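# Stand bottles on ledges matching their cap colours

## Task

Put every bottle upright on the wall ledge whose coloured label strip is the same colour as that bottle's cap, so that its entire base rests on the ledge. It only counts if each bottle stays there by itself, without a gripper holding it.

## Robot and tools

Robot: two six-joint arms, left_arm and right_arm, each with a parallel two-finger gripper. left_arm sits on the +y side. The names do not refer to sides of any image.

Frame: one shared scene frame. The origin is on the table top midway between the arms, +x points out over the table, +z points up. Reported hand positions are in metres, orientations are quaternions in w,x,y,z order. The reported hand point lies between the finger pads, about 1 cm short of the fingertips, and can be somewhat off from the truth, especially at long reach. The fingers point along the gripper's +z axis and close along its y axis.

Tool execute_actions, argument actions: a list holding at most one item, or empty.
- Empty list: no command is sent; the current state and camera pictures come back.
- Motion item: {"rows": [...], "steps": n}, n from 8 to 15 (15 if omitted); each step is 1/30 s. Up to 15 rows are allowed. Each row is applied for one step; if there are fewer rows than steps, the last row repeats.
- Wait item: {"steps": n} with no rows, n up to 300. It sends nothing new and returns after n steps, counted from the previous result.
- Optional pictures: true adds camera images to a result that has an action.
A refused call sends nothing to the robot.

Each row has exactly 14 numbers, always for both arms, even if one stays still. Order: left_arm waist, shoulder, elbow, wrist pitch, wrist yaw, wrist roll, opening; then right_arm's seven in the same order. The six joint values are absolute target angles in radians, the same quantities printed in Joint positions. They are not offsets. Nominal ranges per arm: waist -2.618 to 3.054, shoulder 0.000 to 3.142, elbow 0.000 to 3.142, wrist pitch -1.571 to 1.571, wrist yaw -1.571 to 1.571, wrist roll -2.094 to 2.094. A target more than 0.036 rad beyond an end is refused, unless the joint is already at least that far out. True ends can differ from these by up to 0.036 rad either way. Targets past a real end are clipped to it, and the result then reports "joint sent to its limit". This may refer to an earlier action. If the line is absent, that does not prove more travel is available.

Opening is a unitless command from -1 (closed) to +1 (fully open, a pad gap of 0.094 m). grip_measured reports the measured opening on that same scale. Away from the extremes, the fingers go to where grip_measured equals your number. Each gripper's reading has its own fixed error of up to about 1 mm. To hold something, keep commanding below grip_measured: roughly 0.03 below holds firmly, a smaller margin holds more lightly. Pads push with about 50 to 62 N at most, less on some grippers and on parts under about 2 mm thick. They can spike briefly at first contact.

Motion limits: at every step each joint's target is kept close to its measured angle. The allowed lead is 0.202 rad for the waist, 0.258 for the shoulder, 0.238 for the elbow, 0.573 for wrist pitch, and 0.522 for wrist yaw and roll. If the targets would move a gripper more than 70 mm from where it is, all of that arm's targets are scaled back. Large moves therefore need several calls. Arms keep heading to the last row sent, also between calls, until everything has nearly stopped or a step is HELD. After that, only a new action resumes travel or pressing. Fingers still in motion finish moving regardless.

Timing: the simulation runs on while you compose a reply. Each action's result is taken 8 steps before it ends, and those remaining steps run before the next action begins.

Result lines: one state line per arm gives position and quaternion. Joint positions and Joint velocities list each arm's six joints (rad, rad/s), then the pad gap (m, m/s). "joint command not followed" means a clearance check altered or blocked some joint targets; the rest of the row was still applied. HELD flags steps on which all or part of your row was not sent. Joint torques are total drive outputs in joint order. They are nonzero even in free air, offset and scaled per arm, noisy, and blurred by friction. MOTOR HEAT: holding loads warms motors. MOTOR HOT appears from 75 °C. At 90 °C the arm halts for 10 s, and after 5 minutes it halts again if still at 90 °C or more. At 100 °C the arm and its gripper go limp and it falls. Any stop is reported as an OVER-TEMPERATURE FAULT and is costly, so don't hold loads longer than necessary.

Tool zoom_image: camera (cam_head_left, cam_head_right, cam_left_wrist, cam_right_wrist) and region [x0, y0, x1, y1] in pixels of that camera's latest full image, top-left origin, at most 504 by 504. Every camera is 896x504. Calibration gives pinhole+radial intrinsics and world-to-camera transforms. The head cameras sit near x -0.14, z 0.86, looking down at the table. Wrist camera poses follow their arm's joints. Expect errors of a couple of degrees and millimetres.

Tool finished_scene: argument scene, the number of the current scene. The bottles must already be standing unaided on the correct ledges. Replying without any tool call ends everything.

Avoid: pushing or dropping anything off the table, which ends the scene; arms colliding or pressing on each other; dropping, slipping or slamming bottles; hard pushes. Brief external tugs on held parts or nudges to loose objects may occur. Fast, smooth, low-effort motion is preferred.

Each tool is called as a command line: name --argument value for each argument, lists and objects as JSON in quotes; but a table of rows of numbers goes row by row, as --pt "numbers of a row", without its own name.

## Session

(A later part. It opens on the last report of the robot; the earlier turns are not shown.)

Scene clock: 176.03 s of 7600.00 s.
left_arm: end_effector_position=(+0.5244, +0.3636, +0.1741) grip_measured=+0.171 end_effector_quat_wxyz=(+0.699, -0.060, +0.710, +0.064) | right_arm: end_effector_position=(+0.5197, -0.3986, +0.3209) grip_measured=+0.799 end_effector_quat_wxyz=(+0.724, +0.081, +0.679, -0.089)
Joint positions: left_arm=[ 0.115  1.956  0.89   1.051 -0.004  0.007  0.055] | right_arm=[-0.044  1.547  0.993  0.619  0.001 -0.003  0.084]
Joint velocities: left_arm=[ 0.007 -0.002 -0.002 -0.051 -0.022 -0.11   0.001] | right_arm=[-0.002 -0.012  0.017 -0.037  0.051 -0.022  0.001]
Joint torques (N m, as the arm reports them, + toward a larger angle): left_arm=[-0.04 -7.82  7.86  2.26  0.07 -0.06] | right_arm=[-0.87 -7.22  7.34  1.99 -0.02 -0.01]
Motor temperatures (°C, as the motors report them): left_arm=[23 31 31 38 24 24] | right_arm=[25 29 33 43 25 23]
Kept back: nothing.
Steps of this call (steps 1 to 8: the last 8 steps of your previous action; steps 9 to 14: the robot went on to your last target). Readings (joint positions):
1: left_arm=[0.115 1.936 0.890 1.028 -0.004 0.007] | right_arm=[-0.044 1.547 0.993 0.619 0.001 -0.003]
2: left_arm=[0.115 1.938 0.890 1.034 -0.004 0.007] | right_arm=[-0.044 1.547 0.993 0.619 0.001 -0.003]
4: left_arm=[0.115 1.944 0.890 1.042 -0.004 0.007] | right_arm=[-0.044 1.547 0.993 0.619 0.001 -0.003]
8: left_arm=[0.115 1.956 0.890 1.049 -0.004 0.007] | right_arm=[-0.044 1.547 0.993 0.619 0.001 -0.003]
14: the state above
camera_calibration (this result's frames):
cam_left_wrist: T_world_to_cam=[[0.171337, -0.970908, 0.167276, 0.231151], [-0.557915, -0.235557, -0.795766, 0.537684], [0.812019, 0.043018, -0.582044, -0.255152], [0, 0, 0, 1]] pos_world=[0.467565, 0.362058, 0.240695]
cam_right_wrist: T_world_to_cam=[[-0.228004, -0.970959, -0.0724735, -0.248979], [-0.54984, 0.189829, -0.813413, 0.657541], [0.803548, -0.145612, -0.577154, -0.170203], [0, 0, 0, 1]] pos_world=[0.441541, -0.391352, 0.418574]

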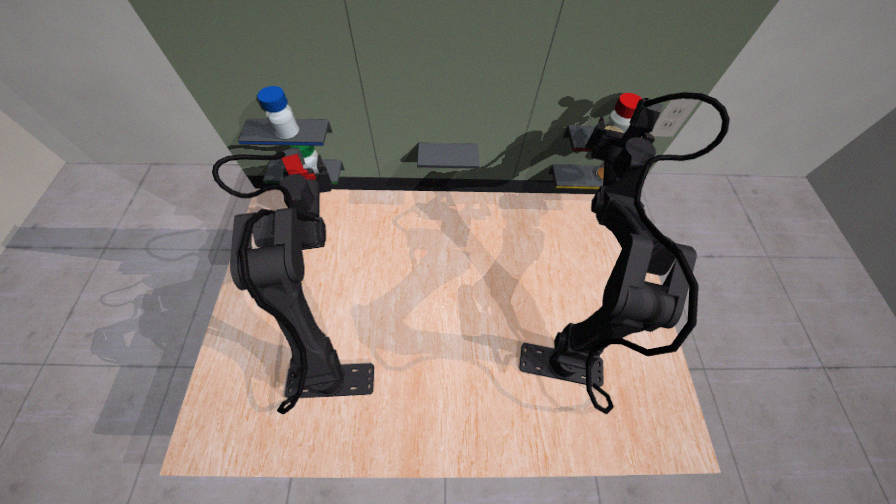

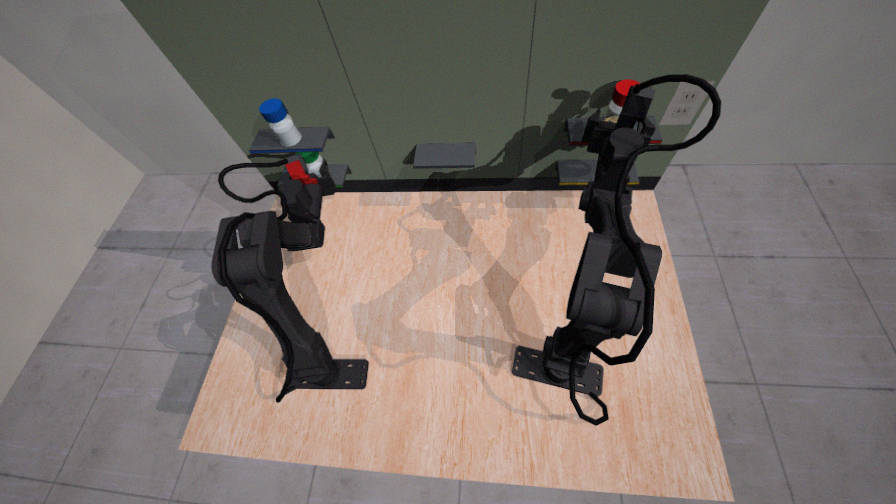

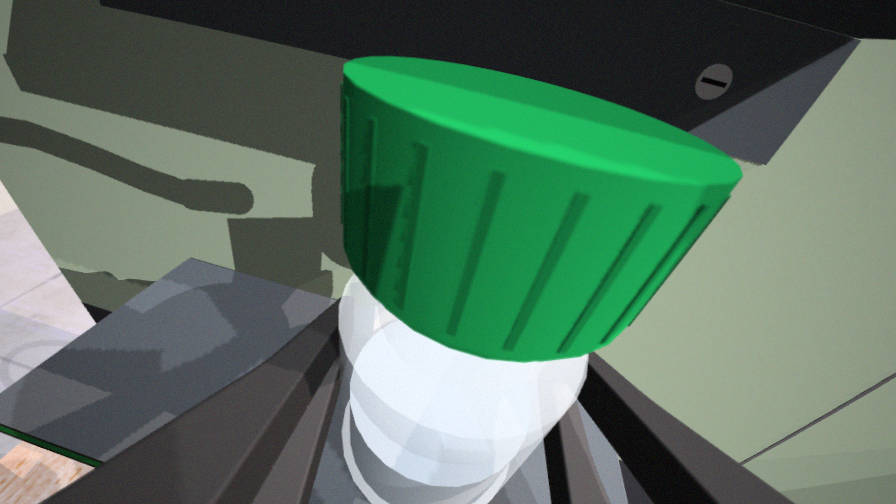

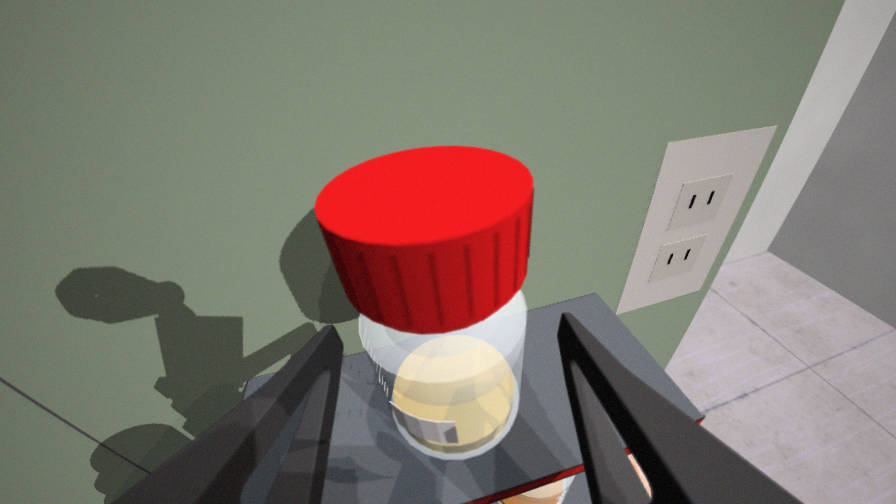

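execute_actions --actions '[{"rows": [[0.115,1.954,0.933,1.127,0,0,0.12,-0.055,1.53,0.985,0.615,0,0,0.8],[0.115,1.956,0.933,1.129,0,0,0.12,-0.055,1.51,0.978,0.606,0,0,0.8],[0.115,1.958,0.933,1.131,0,0,0.12,-0.055,1.488,0.968,0.596,0,0,0.8],[0.115,1.960,0.933,1.133,0,0,0.12,-0.055,1.465,0.957,0.585,0,0,0.8],[0.115,1.962,0.933,1.135,0,0,0.12,-0.055,1.441,0.945,0.573,0,0,0.8],[0.115,1.964,0.933,1.137,0,0,0.12,-0.055,1.416,0.933,0.561,0,0,0.8],[0.115,1.966,0.933,1.139,0,0,0.12,-0.055,1.391,0.921,0.549,0,0,0.8],[0.115,1.968,0.933,1.141,0,0,0.12,-0.055,1.366,0.909,0.537,0,0,0.8],[0.115,1.969,0.933,1.142,0,0,0.12,-0.055,1.341,0.897,0.525,0,0,0.8],[0.115,1.969,0.933,1.142,0,0,0.12,-0.055,1.316,0.885,0.513,0,0,0.8],[0.115,1.969,0.933,1.142,0,0,0.12,-0.055,1.291,0.873,0.501,0,0,0.8],[0.115,1.969,0.933,1.142,0,0,0.12,-0.055,1.268,0.862,0.489,0,0,0.8],[0.115,1.969,0.933,1.142,0,0,0.12,-0.055,1.247,0.851,0.478,0,0,0.8],[0.115,1.969,0.933,1.142,0,0,0.12,-0.055,1.229,0.842,0.468,0,0,0.8],[0.115,1.969,0.933,1.142,0,0,0.12,-0.055,1.215,0.835,0.46,0,0,0.8]], "steps": 15}]'

execute_actions --actions '[{"steps": 10}]'

Scene clock: 177.60 s of 7600.00 s.
left_arm: end_effector_position=(+0.5246, +0.3636, +0.1752) grip_measured=+0.171 end_effector_quat_wxyz=(+0.702, -0.059, +0.707, +0.064) | right_arm: end_effector_position=(+0.5033, -0.3946, +0.3262) grip_measured=+0.799 end_effector_quat_wxyz=(+0.723, +0.082, +0.681, -0.089)
Joint positions: left_arm=[ 0.115  1.959  0.89   1.062 -0.004  0.007  0.055] | right_arm=[-0.044  1.474  0.952  0.583  0.001 -0.003  0.084]
Joint velocities: left_arm=[ 0.002  0.076 -0.017  0.095 -0.007 -0.066  0.001] | right_arm=[ 0.007 -0.74  -0.344 -0.374  0.051  0.022 -0.   ]
Joint torques (N m, as the arm reports them, + toward a larger angle): left_arm=[-0.02 -7.31  7.83  2.15  0.06 -0.07] | right_arm=[-0.83 -9.72  7.19  2.04 -0.02  0.  ]
Motor temperatures (°C, as the motors report them): left_arm=[23 31 31 38 24 24] | right_arm=[25 29 33 43 25 23]
Steps of this call (steps 1 to 30: the robot went on to your last target; steps 31 to 40: nothing new was sent; steps 41 to 47: the first 7 steps of this action). Readings (joint positions):
41: left_arm=[0.115 1.956 0.890 1.052 -0.004 0.007] | right_arm=[-0.044 1.547 0.993 0.619 0.001 -0.003]
42: left_arm=[0.115 1.956 0.890 1.052 -0.004 0.007] | right_arm=[-0.044 1.547 0.993 0.619 0.001 -0.003]
44: left_arm=[0.115 1.956 0.890 1.054 -0.004 0.007] | right_arm=[-0.044 1.535 0.987 0.610 0.001 -0.003]
47: the state above

Scene clock: 177.93 s of 7600.00 s.
left_arm: end_effector_position=(+0.5251, +0.3637, +0.1740) grip_measured=+0.171 end_effector_quat_wxyz=(+0.704, -0.059, +0.705, +0.064) | right_arm: end_effector_position=(+0.4487, -0.3812, +0.3687) grip_measured=+0.799 end_effector_quat_wxyz=(+0.749, +0.078, +0.652, -0.092)
Joint positions: left_arm=[ 0.115  1.969  0.89   1.078 -0.004  0.007  0.055] | right_arm=[-0.044  1.232  0.86   0.509  0.001 -0.003  0.084]
Joint velocities: left_arm=[ 0.022  0.007  0.012  0.037  0.081  0.037 -0.001] | right_arm=[ 0.007 -0.247 -0.042 -0.081  0.022 -0.081 -0.001]
Joint torques (N m, as the arm reports them, + toward a larger angle): left_arm=[-0.02 -7.62  7.84  2.15  0.07 -0.06] | right_arm=[-0.88 -4.77  6.12  1.57 -0.02 -0.02]
Motor temperatures (°C, as the motors report them): left_arm=[23 31 31 38 24 24] | right_arm=[25 29 33 43 25 23]
Kept back: nothing.
Steps of this call (steps 1 to 8: the last 8 steps of your previous action; steps 9 to 10: the robot went on to your last target). Readings (joint positions):
1: left_arm=[0.115 1.962 0.890 1.065 -0.004 0.007] | right_arm=[-0.044 1.447 0.939 0.573 0.001 -0.003]
2: left_arm=[0.115 1.965 0.890 1.068 -0.004 0.007] | right_arm=[-0.044 1.419 0.928 0.564 0.001 -0.003]
4: left_arm=[0.115 1.968 0.890 1.075 -0.004 0.007] | right_arm=[-0.044 1.362 0.908 0.548 0.001 -0.003]
8: left_arm=[0.115 1.969 0.890 1.077 -0.004 0.007] | right_arm=[-0.044 1.260 0.870 0.520 0.001 -0.003]
10: the state above

execute_actions --actions '[{"rows": [[0.115,1.967,0.933,1.132,0,0,0.12,-0.055,1.215,0.835,0.46,0,0,0.8],[0.115,1.965,0.933,1.122,0,0,0.12,-0.055,1.215,0.835,0.46,0,0,0.8],[0.115,1.963,0.93,1.112,0,0,0.12,-0.055,1.215,0.835,0.46,0,0,0.8],[0.115,1.962,0.927,1.102,0,0,0.13,-0.055,1.215,0.835,0.46,0,0,0.8],[0.115,1.962,0.924,1.096,0,0,0.145,-0.055,1.215,0.835,0.46,0,0,0.8],[0.115,1.962,0.921,1.094,0,0,0.16,-0.055,1.215,0.835,0.46,0,0,0.8],[0.115,1.962,0.918,1.094,0,0,0.18,-0.055,1.215,0.835,0.46,0,0,0.8],[0.115,1.962,0.915,1.094,0,0,0.21,-0.055,1.215,0.835,0.46,0,0,0.8],[0.115,1.962,0.915,1.094,0,0,0.26,-0.055,1.215,0.835,0.46,0,0,0.8],[0.115,1.962,0.915,1.094,0,0,0.33,-0.055,1.215,0.835,0.46,0,0,0.8],[0.115,1.962,0.915,1.094,0,0,0.42,-0.055,1.215,0.835,0.46,0,0,0.8],[0.115,1.962,0.915,1.094,0,0,0.52,-0.055,1.215,0.835,0.46,0,0,0.8],[0.115,1.962,0.915,1.094,0,0,0.62,-0.055,1.215,0.835,0.46,0,0,0.8],[0.115,1.962,0.915,1.094,0,0,0.72,-0.055,1.215,0.835,0.46,0,0,0.8],[0.115,1.962,0.915,1.094,0,0,0.8,-0.055,1.215,0.835,0.46,0,0,0.8]], "steps": 15}]'

execute_actions --actions '[{"steps": 13}]' --pictures true

Scene clock: 179.10 s of 7600.00 s.
left_arm: end_effector_position=(+0.5251, +0.3637, +0.1738) grip_measured=+0.183 end_effector_quat_wxyz=(+0.703, -0.059, +0.705, +0.064) | right_arm: end_effector_position=(+0.4483, -0.3811, +0.3570) grip_measured=+0.799 end_effector_quat_wxyz=(+0.735, +0.080, +0.667, -0.090)
Joint positions: left_arm=[ 0.115  1.969  0.89   1.077 -0.004  0.007  0.056] | right_arm=[-0.044  1.226  0.851  0.472  0.001 -0.003  0.084]
Joint velocities: left_arm=[ 0.012 -0.027  0.022  0.037  0.081  0.022  0.007] | right_arm=[ 0.007 -0.007 -0.037 -0.037 -0.022 -0.037 -0.   ]
Joint torques (N m, as the arm reports them, + toward a larger angle): left_arm=[ 0.01 -8.1   6.83  1.74  0.09 -0.07] | right_arm=[-0.88 -5.3   6.65  1.81 -0.02 -0.02]
Motor temperatures (°C, as the motors report them): left_arm=[23 31 32 38 24 24] | right_arm=[25 29 33 43 25 23]
Steps of this call (steps 1 to 28: the robot went on to your last target; steps 29 to 35: the first 7 steps of this action). Readings (joint positions):
29: left_arm=[0.115 1.969 0.890 1.078 -0.004 0.007] | right_arm=[-0.044 1.226 0.851 0.472 0.001 -0.003]
30: left_arm=[0.115 1.969 0.890 1.078 -0.004 0.007] | right_arm=[-0.044 1.226 0.851 0.472 0.001 -0.003]
32: left_arm=[0.115 1.969 0.890 1.078 -0.004 0.007] | right_arm=[-0.044 1.226 0.851 0.472 0.001 -0.003]
35: the state above

Scene clock: 179.53 s of 7600.00 s.
left_arm: end_effector_position=(+0.5251, +0.3637, +0.1740) grip_measured=+0.798 end_effector_quat_wxyz=(+0.704, -0.059, +0.705, +0.064) | right_arm: end_effector_position=(+0.4483, -0.3811, +0.3570) grip_measured=+0.799 end_effector_quat_wxyz=(+0.735, +0.080, +0.667, -0.090)
Joint positions: left_arm=[ 0.115  1.969  0.89   1.078 -0.004  0.007  0.084] | right_arm=[-0.044  1.226  0.851  0.472  0.001 -0.003  0.084]
Joint velocities: left_arm=[-0.022  0.032  0.012 -0.007 -0.007  0.007  0.   ] | right_arm=[-0.022 -0.002  0.012 -0.007  0.007  0.022  0.   ]
Joint torques (N m, as the arm reports them, + toward a larger angle): left_arm=[-0.02 -8.03  6.57  1.72  0.07 -0.07] | right_arm=[-0.82 -5.35  6.68  1.81 -0.01 -0.02]
Motor temperatures (°C, as the motors report them): left_arm=[23 31 32 38 24 24] | right_arm=[25 29 33 43 25 23]
Kept back: nothing.
Steps of this call (steps 1 to 8: the last 8 steps of your previous action; steps 9 to 13: the robot went on to your last target). Readings (joint positions):
1: left_arm=[0.115 1.969 0.890 1.077 -0.004 0.007] | right_arm=[-0.044 1.226 0.851 0.472 0.001 -0.003]
2: left_arm=[0.115 1.969 0.890 1.077 -0.004 0.007] | right_arm=[-0.044 1.226 0.851 0.472 0.001 -0.003]
4: left_arm=[0.115 1.969 0.890 1.078 -0.004 0.007] | right_arm=[-0.044 1.226 0.851 0.472 0.001 -0.003]
8: left_arm=[0.115 1.969 0.890 1.078 -0.004 0.007] | right_arm=[-0.044 1.226 0.851 0.472 0.001 -0.003]
13: the state above
camera_calibration (this result's frames):
cam_left_wrist: T_world_to_cam=[[0.169073, -0.971298, 0.167315, 0.232489], [-0.547091, -0.233691, -0.803791, 0.533099], [0.819821, 0.0443627, -0.570899, -0.26236], [0, 0, 0, 1]] pos_world=[0.467435, 0.362036, 0.239821]
cam_right_wrist: T_world_to_cam=[[-0.22578, -0.971505, -0.072123, -0.246959], [-0.52455, 0.183624, -0.831342, 0.637043], [0.820896, -0.149868, -0.551061, -0.10811], [0, 0, 0, 1]] pos_world=[0.367149, -0.3731, 0.452214]

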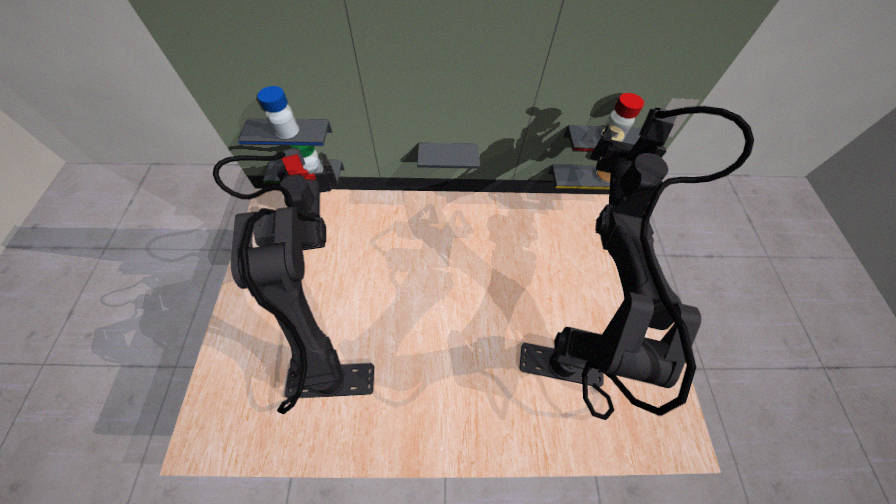

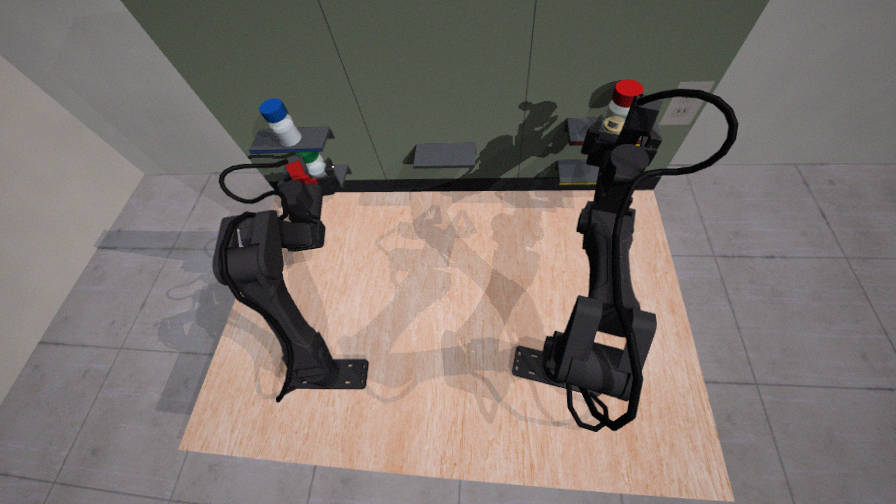

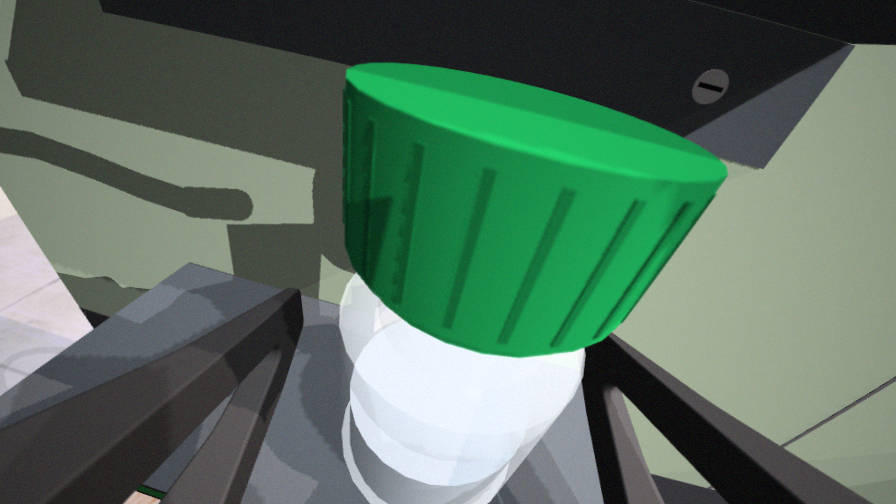

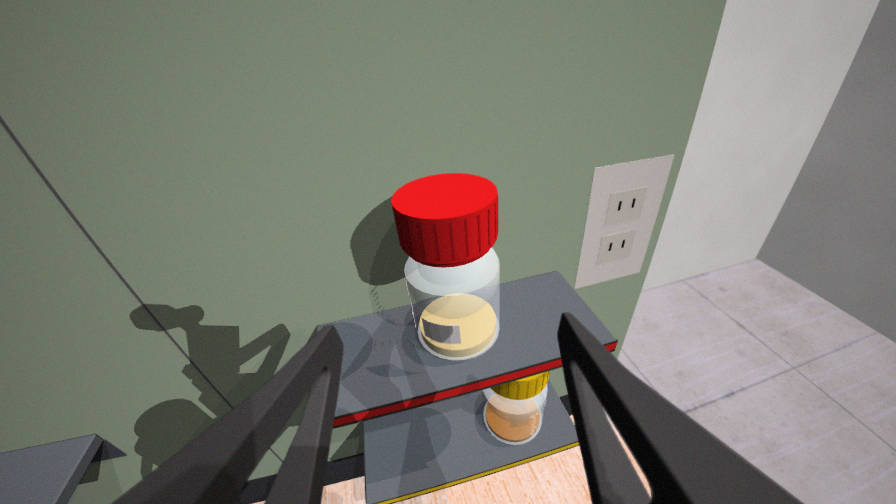

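execute_actions --actions '[{"rows": [[0.115,1.945,0.90,1.094,0,0,0.8,-0.055,1.215,0.835,0.46,0,0,0.8],[0.115,1.928,0.885,1.094,0,0,0.8,-0.055,1.215,0.835,0.46,0,0,0.8],[0.115,1.908,0.866,1.094,0,0,0.8,-0.055,1.215,0.835,0.46,0,0,0.8],[0.115,1.885,0.843,1.094,0,0,0.8,-0.055,1.215,0.835,0.46,0,0,0.8],[0.115,1.860,0.817,1.094,0,0,0.8,-0.055,1.215,0.835,0.46,0,0,0.8],[0.115,1.834,0.789,1.094,0,0,0.8,-0.055,1.215,0.835,0.46,0,0,0.8],[0.115,1.807,0.760,1.094,0,0,0.8,-0.055,1.215,0.835,0.46,0,0,0.8],[0.115,1.780,0.731,1.094,0,0,0.8,-0.055,1.215,0.835,0.46,0,0,0.8],[0.115,1.753,0.702,1.094,0,0,0.8,-0.055,1.215,0.835,0.46,0,0,0.8],[0.115,1.726,0.673,1.094,0,0,0.8,-0.055,1.215,0.835,0.46,0,0,0.8],[0.115,1.699,0.644,1.094,0,0,0.8,-0.055,1.215,0.835,0.46,0,0,0.8],[0.115,1.673,0.616,1.094,0,0,0.8,-0.055,1.215,0.835,0.46,0,0,0.8],[0.115,1.649,0.590,1.094,0,0,0.8,-0.055,1.215,0.835,0.46,0,0,0.8],[0.115,1.629,0.568,1.094,0,0,0.8,-0.055,1.215,0.835,0.46,0,0,0.8],[0.115,1.615,0.553,1.094,0,0,0.8,-0.055,1.215,0.835,0.46,0,0,0.8]], "steps": 15}]'

execute_actions --actions '[{"steps": 16}]' --pictures true

Scene clock: 180.53 s of 7600.00 s.
left_arm: end_effector_position=(+0.5073, +0.3606, +0.1841) grip_measured=+0.798 end_effector_quat_wxyz=(+0.706, -0.059, +0.703, +0.065) | right_arm: end_effector_position=(+0.4483, -0.3811, +0.3570) grip_measured=+0.799 end_effector_quat_wxyz=(+0.735, +0.080, +0.667, -0.090)
Joint positions: left_arm=[ 0.115  1.89   0.819  1.077 -0.004  0.007  0.084] | right_arm=[-0.044  1.226  0.851  0.472  0.001 -0.003  0.084]
Joint velocities: left_arm=[-0.007 -0.828 -0.74   0.051  0.007  0.007  0.   ] | right_arm=[-0.007 -0.002  0.012  0.051  0.051 -0.066 -0.   ]
Joint torques (N m, as the arm reports them, + toward a larger angle): left_arm=[-0.01 -9.48  3.99  1.76  0.05 -0.07] | right_arm=[-0.83 -5.31  6.62  1.82 -0.03 -0.02]
Motor temperatures (°C, as the motors report them): left_arm=[23 31 32 38 24 24] | right_arm=[25 28 33 43 25 23]
Steps of this call (steps 1 to 15: the robot went on to your last target; steps 16 to 23: nothing new was sent; steps 24 to 30: the first 7 steps of this action). Readings (joint positions):
24: left_arm=[0.115 1.969 0.890 1.078 -0.004 0.007] | right_arm=[-0.044 1.226 0.851 0.472 0.001 -0.003]
25: left_arm=[0.115 1.969 0.890 1.078 -0.004 0.007] | right_arm=[-0.044 1.226 0.851 0.472 0.001 -0.003]
27: left_arm=[0.115 1.957 0.881 1.077 -0.004 0.007] | right_arm=[-0.044 1.226 0.851 0.472 0.001 -0.003]
30: the state above

Scene clock: 181.07 s of 7600.00 s.
left_arm: end_effector_position=(+0.4431, +0.3496, +0.1959) grip_measured=+0.798 end_effector_quat_wxyz=(+0.706, -0.059, +0.703, +0.064) | right_arm: end_effector_position=(+0.4483, -0.3811, +0.3570) grip_measured=+0.799 end_effector_quat_wxyz=(+0.735, +0.080, +0.667, -0.090)
Joint positions: left_arm=[ 0.115  1.641  0.566  1.079 -0.004  0.007  0.084] | right_arm=[-0.044  1.226  0.851  0.472  0.001 -0.003  0.084]
Joint velocities: left_arm=[-0.002  0.002  0.022 -0.007  0.007  0.037 -0.001] | right_arm=[-0.012  0.002  0.012 -0.051 -0.066 -0.022  0.001]
Joint torques (N m, as the arm reports them, + toward a larger angle): left_arm=[-0.03 -6.81  4.01  1.72  0.06 -0.07] | right_arm=[-0.89 -5.33  6.68  1.81 -0.02  0.  ]
Motor temperatures (°C, as the motors report them): left_arm=[23 31 31 38 24 24] | right_arm=[25 28 33 42 25 23]
Kept back: nothing.
Steps of this call (steps 1 to 8: the last 8 steps of your previous action; steps 9 to 16: the robot went on to your last target). Readings (joint positions):
1: left_arm=[0.115 1.861 0.791 1.077 -0.004 0.007] | right_arm=[-0.044 1.226 0.851 0.472 0.001 -0.003]
2: left_arm=[0.115 1.831 0.764 1.077 -0.004 0.007] | right_arm=[-0.044 1.226 0.851 0.472 0.001 -0.003]
4: left_arm=[0.115 1.771 0.708 1.078 -0.004 0.007] | right_arm=[-0.044 1.226 0.851 0.472 0.001 -0.003]
8: left_arm=[0.115 1.669 0.601 1.079 -0.004 0.007] | right_arm=[-0.044 1.226 0.851 0.472 0.001 -0.003]
16: the state above
camera_calibration (this result's frames):
cam_left_wrist: T_world_to_cam=[[0.168192, -0.97145, 0.167321, 0.229399], [-0.542852, -0.232961, -0.806871, 0.501014], [0.822814, 0.0448786, -0.566536, -0.184342], [0, 0, 0, 1]] pos_world=[0.385073, 0.347839, 0.261434]
cam_right_wrist: T_world_to_cam=[[-0.22578, -0.971505, -0.072123, -0.246959], [-0.52455, 0.183624, -0.831342, 0.637043], [0.820896, -0.149868, -0.551061, -0.10811], [0, 0, 0, 1]] pos_world=[0.367149, -0.3731, 0.452214]

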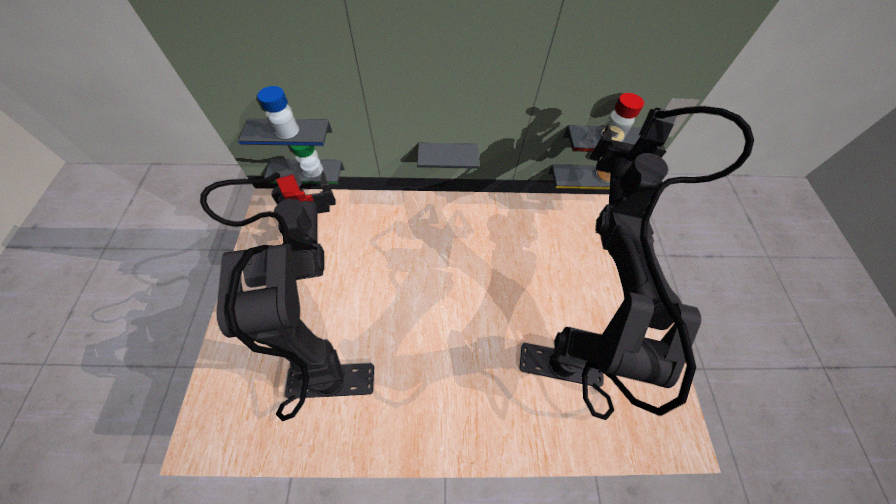

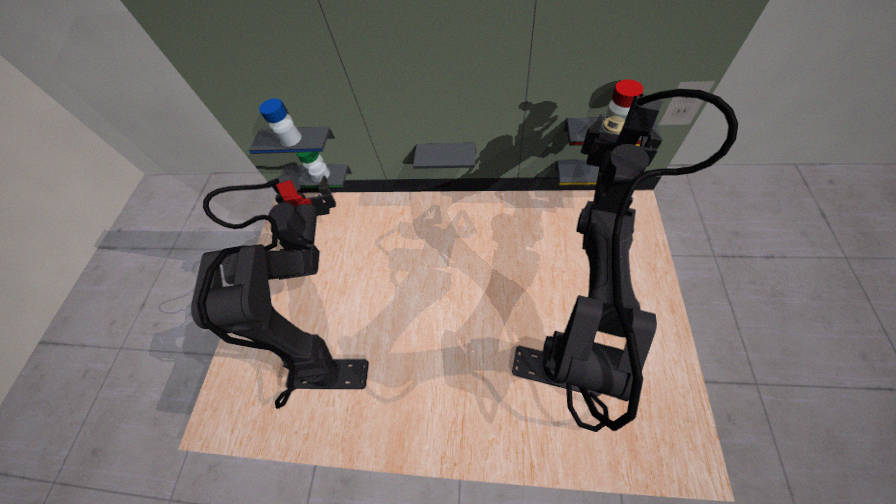

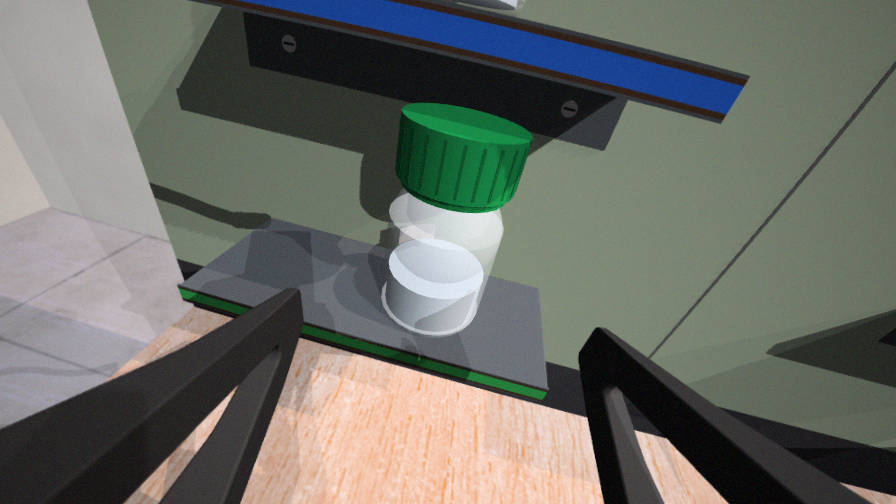

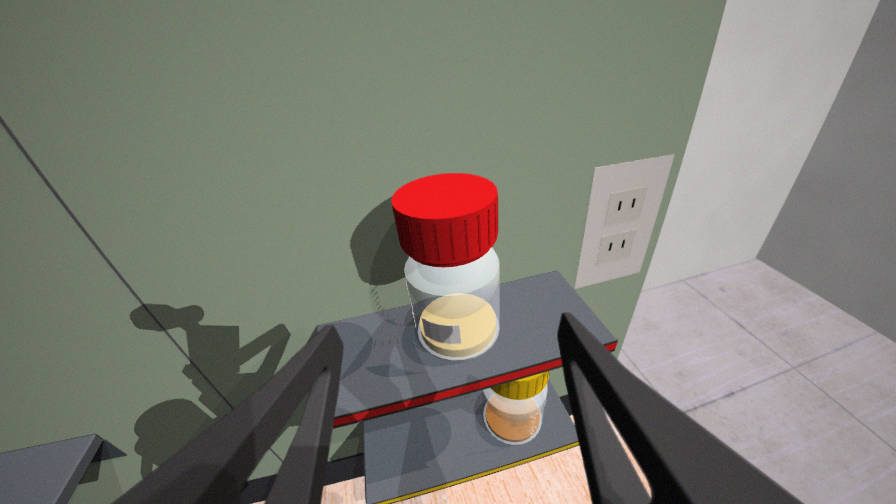

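zoom_image --camera "cam_head_left" --region '[220, 70, 380, 200]'

Region (220, 70, 380, 200) of cam_head_left's 896x504 image, scaled by 3.150, with more detail than that image has; it fills the top 410 rows of this view, and the rest is white.

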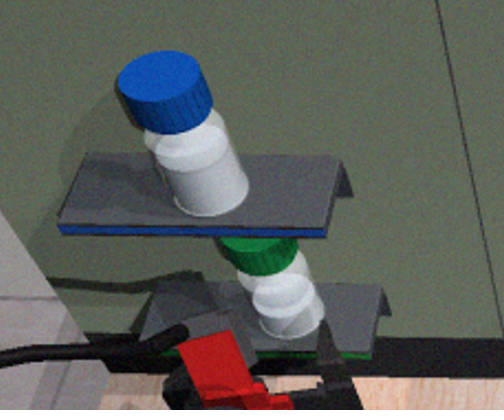

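All four bottles are fully on their matching ledges.

finished_scene --scene 2

The scene is finished: the task was done.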